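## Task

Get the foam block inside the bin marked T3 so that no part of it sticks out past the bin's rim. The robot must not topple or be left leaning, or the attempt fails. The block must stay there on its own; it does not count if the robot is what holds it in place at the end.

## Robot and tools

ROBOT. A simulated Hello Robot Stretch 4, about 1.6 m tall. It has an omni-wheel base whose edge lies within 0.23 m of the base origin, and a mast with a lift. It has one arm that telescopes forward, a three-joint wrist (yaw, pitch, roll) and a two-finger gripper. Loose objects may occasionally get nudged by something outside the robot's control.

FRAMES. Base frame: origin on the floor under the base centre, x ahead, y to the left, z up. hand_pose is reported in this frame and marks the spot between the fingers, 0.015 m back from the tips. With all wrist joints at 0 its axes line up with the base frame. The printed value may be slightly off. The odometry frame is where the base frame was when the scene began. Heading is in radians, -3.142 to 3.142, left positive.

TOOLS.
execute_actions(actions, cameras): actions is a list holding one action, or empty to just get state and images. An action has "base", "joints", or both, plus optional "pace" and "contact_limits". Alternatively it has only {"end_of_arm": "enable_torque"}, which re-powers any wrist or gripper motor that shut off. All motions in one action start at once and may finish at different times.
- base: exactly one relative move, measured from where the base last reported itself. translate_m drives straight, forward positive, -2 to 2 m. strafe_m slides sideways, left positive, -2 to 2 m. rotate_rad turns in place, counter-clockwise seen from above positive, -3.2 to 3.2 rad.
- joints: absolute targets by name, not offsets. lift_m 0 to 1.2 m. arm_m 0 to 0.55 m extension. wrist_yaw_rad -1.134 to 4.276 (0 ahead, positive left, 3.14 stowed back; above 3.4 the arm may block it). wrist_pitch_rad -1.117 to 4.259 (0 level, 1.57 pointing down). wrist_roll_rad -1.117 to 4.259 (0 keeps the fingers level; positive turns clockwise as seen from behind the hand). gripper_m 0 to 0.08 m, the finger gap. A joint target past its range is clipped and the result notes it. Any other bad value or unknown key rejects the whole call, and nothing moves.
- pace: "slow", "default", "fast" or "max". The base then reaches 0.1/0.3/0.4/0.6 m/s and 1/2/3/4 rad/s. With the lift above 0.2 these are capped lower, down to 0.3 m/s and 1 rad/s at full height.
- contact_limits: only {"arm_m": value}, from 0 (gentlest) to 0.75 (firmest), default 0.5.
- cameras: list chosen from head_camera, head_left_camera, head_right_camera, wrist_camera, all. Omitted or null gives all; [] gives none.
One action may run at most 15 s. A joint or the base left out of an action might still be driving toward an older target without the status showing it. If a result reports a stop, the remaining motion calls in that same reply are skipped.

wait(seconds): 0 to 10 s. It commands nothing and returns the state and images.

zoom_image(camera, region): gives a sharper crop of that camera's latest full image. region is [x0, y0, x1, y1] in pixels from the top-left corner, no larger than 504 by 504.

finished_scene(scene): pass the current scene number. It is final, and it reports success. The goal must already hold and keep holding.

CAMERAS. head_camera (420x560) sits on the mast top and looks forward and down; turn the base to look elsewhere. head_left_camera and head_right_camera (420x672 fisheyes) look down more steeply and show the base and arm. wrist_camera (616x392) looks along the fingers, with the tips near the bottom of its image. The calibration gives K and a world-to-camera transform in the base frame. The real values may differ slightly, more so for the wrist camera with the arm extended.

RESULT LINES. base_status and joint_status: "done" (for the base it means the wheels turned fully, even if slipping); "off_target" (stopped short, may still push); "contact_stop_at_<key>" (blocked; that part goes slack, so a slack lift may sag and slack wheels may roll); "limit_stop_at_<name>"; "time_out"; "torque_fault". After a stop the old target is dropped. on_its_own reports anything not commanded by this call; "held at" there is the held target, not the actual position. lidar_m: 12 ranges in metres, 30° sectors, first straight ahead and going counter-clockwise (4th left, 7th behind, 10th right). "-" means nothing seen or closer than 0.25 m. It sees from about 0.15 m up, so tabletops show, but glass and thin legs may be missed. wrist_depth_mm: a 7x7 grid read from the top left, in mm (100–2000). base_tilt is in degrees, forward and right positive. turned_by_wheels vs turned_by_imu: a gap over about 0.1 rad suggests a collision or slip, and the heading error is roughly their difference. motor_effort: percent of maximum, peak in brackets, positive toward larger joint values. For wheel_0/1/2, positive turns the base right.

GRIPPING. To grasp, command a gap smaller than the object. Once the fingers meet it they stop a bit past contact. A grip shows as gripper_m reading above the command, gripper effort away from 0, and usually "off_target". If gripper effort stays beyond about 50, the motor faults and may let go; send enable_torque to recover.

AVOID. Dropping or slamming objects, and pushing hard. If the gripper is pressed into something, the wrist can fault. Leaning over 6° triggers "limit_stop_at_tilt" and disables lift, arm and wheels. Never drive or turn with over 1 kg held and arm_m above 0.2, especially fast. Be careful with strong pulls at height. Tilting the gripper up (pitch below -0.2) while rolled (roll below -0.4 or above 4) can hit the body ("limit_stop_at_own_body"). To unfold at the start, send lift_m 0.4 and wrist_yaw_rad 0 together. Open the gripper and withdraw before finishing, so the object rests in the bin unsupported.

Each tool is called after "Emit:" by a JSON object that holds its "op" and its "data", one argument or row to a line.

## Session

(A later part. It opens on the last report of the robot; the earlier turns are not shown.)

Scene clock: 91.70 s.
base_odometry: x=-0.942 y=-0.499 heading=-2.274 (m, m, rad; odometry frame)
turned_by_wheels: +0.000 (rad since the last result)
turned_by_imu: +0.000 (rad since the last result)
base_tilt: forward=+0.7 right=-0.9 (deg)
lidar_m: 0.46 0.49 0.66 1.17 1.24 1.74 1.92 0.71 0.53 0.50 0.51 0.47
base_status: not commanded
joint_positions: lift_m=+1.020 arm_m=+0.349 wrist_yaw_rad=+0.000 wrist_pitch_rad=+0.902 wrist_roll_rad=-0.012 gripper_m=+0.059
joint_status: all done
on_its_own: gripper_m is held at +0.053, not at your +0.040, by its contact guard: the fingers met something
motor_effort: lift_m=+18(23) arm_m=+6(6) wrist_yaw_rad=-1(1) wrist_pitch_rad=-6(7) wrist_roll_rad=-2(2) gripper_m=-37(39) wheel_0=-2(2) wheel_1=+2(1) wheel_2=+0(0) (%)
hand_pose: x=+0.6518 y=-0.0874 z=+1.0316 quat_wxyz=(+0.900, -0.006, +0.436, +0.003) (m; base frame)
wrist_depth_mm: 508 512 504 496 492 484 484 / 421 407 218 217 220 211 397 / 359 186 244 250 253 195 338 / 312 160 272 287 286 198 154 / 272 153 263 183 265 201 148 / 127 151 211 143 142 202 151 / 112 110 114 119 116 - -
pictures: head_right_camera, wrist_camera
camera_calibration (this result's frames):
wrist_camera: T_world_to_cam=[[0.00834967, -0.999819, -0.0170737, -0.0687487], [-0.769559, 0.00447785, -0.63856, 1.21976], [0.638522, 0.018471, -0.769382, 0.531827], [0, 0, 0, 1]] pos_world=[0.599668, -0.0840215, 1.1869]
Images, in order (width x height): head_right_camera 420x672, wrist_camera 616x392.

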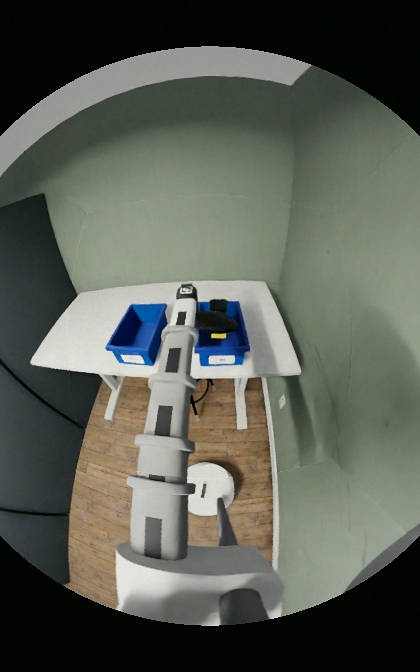

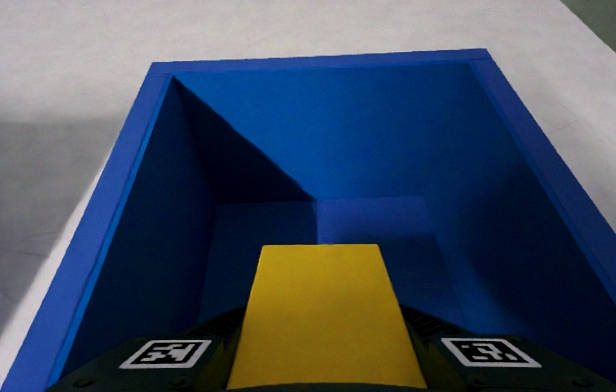

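Emit:
{"op": "execute_actions", "data": {
  "actions": [
    {"joints":{"lift_m":0.995},"pace":"slow"}
  ],
  "cameras": []
}}

Emit:
{"op": "execute_actions", "data": {
  "actions": [
    {"joints":{"gripper_m":0.07}}
  ],
  "cameras": ["wrist_camera"]
}}

Emit:
{"op": "execute_actions", "data": {
  "actions": [
    {"joints":{"lift_m":1.15}}
  ],
  "cameras": ["wrist_camera","head_right_camera"]
}}

Scene clock: 98.63 s.
base_odometry: x=-0.942 y=-0.499 heading=-2.274 (m, m, rad; odometry frame)
turned_by_wheels: +0.000 (rad since the last result)
turned_by_imu: +0.000 (rad since the last result)
base_tilt: forward=+0.7 right=-0.9 (deg)
lidar_m: 0.44 0.47 0.70 1.17 1.24 1.75 1.93 0.71 0.51 0.48 0.52 0.49
base_status: not commanded
joint_positions: lift_m=+0.995 arm_m=+0.349 wrist_yaw_rad=+0.000 wrist_pitch_rad=+0.902 wrist_roll_rad=-0.012 gripper_m=+0.059
joint_status: all done
on_its_own: gripper_m is held at +0.053, not at your +0.040, by its contact guard: the fingers met something
motor_effort: lift_m=+18(17) arm_m=+6(6) wrist_yaw_rad=-1(0) wrist_pitch_rad=-3(5) wrist_roll_rad=-2(2) gripper_m=-36(36) wheel_0=-2(2) wheel_1=+2(2) wheel_2=+0(0) (%)
hand_pose: x=+0.6518 y=-0.0874 z=+1.0066 quat_wxyz=(+0.900, -0.006, +0.436, +0.003) (m; base frame)
wrist_depth_mm: 455 433 200 198 199 193 427 / 377 173 215 216 220 193 163 / 314 158 245 250 253 196 146 / 122 155 265 270 266 198 147 / 108 153 236 182 236 200 148 / 110 151 211 143 142 202 150 / 107 109 113 119 116 - -
pictures: none
No camera images: the call's "cameras" was empty. Leave "cameras" out to get every camera's image.

Scene clock: 99.40 s.
base_odometry: x=-0.942 y=-0.499 heading=-2.274 (m, m, rad; odometry frame)
turned_by_wheels: +0.000 (rad since the last result)
turned_by_imu: +0.000 (rad since the last result)
base_tilt: forward=+0.6 right=-0.8 (deg)
lidar_m: 0.46 0.49 0.67 1.11 1.24 1.76 1.91 0.73 0.51 0.50 0.54 0.45
base_status: not commanded
joint_positions: lift_m=+0.995 arm_m=+0.349 wrist_yaw_rad=+0.000 wrist_pitch_rad=+0.902 wrist_roll_rad=-0.012 gripper_m=+0.070
joint_status: all done
motor_effort: lift_m=+17(18) arm_m=+6(6) wrist_yaw_rad=+0(1) wrist_pitch_rad=-5(6) wrist_roll_rad=-2(2) gripper_m=+4(37) wheel_0=-2(2) wheel_1=+2(2) wheel_2=+0(0) (%)
hand_pose: x=+0.6518 y=-0.0874 z=+1.0066 quat_wxyz=(+0.900, -0.006, +0.436, +0.003) (m; base frame)
wrist_depth_mm: 455 436 200 199 198 194 427 / 377 173 216 218 220 193 163 / 314 158 244 250 253 195 146 / 123 155 265 270 267 198 147 / 109 153 236 238 238 201 149 / 110 151 211 168 171 191 151 / 107 - 142 154 152 105 -
pictures: wrist_camera
camera_calibration (this result's frames):
wrist_camera: T_world_to_cam=[[0.00834899, -0.999819, -0.0170739, -0.0691747], [-0.769559, 0.0044785, -0.63856, 1.20381], [0.638522, 0.0184707, -0.769382, 0.512604], [0, 0, 0, 1]] pos_world=[0.599668, -0.0840216, 1.16191]
Images, in order (width x height): wrist_camera 616x392.

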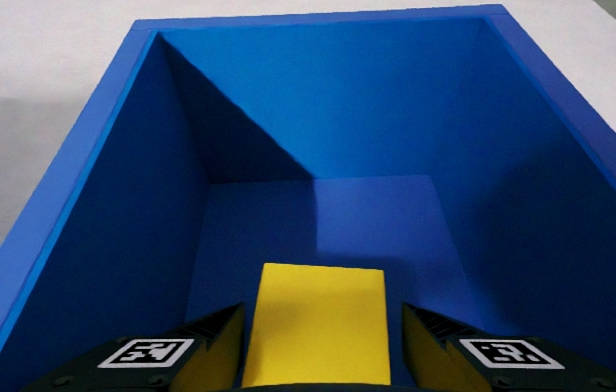

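Scene clock: 101.13 s.
base_odometry: x=-0.942 y=-0.499 heading=-2.274 (m, m, rad; odometry frame)
turned_by_wheels: +0.000 (rad since the last result)
turned_by_imu: +0.000 (rad since the last result)
base_tilt: forward=+0.6 right=-0.8 (deg)
lidar_m: 0.44 0.47 0.70 1.19 1.23 1.74 1.90 0.69 0.51 0.49 0.53 0.48
base_status: not commanded
joint_positions: lift_m=+1.150 arm_m=+0.349 wrist_yaw_rad=+0.000 wrist_pitch_rad=+0.902 wrist_roll_rad=-0.012 gripper_m=+0.070
joint_status: all done
motor_effort: lift_m=+22(24) arm_m=+6(6) wrist_yaw_rad=-1(0) wrist_pitch_rad=-6(3) wrist_roll_rad=-1(2) gripper_m=+3(2) wheel_0=-2(2) wheel_1=+2(2) wheel_2=+0(0) (%)
hand_pose: x=+0.6518 y=-0.0874 z=+1.1612 quat_wxyz=(+0.900, -0.006, +0.436, +0.003) (m; base frame)
wrist_depth_mm: 683 668 668 668 668 668 640 / 661 654 647 640 627 627 668 / 554 554 549 539 535 535 609 / 488 480 480 473 320 469 469 / 410 427 342 357 347 415 415 / 355 382 296 373 355 368 373 / 343 - 142 342 332 105 -
pictures: head_right_camera, wrist_camera
camera_calibration (this result's frames):
wrist_camera: T_world_to_cam=[[0.00834888, -0.999819, -0.017074, -0.0665348], [-0.769559, 0.00447861, -0.63856, 1.30253], [0.638521, 0.0184707, -0.769382, 0.631555], [0, 0, 0, 1]] pos_world=[0.59967, -0.0840216, 1.31652]
Images, in order (width x height): head_right_camera 420x672, wrist_camera 616x392.

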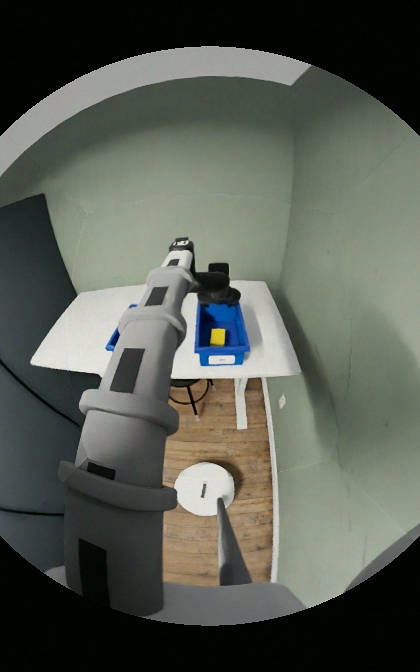

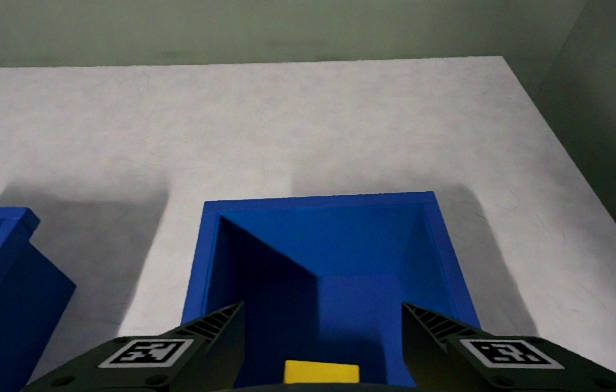

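Emit:
{"op": "finished_scene", "data": {
  "scene": 1
}}

The scene is finished: the task was done.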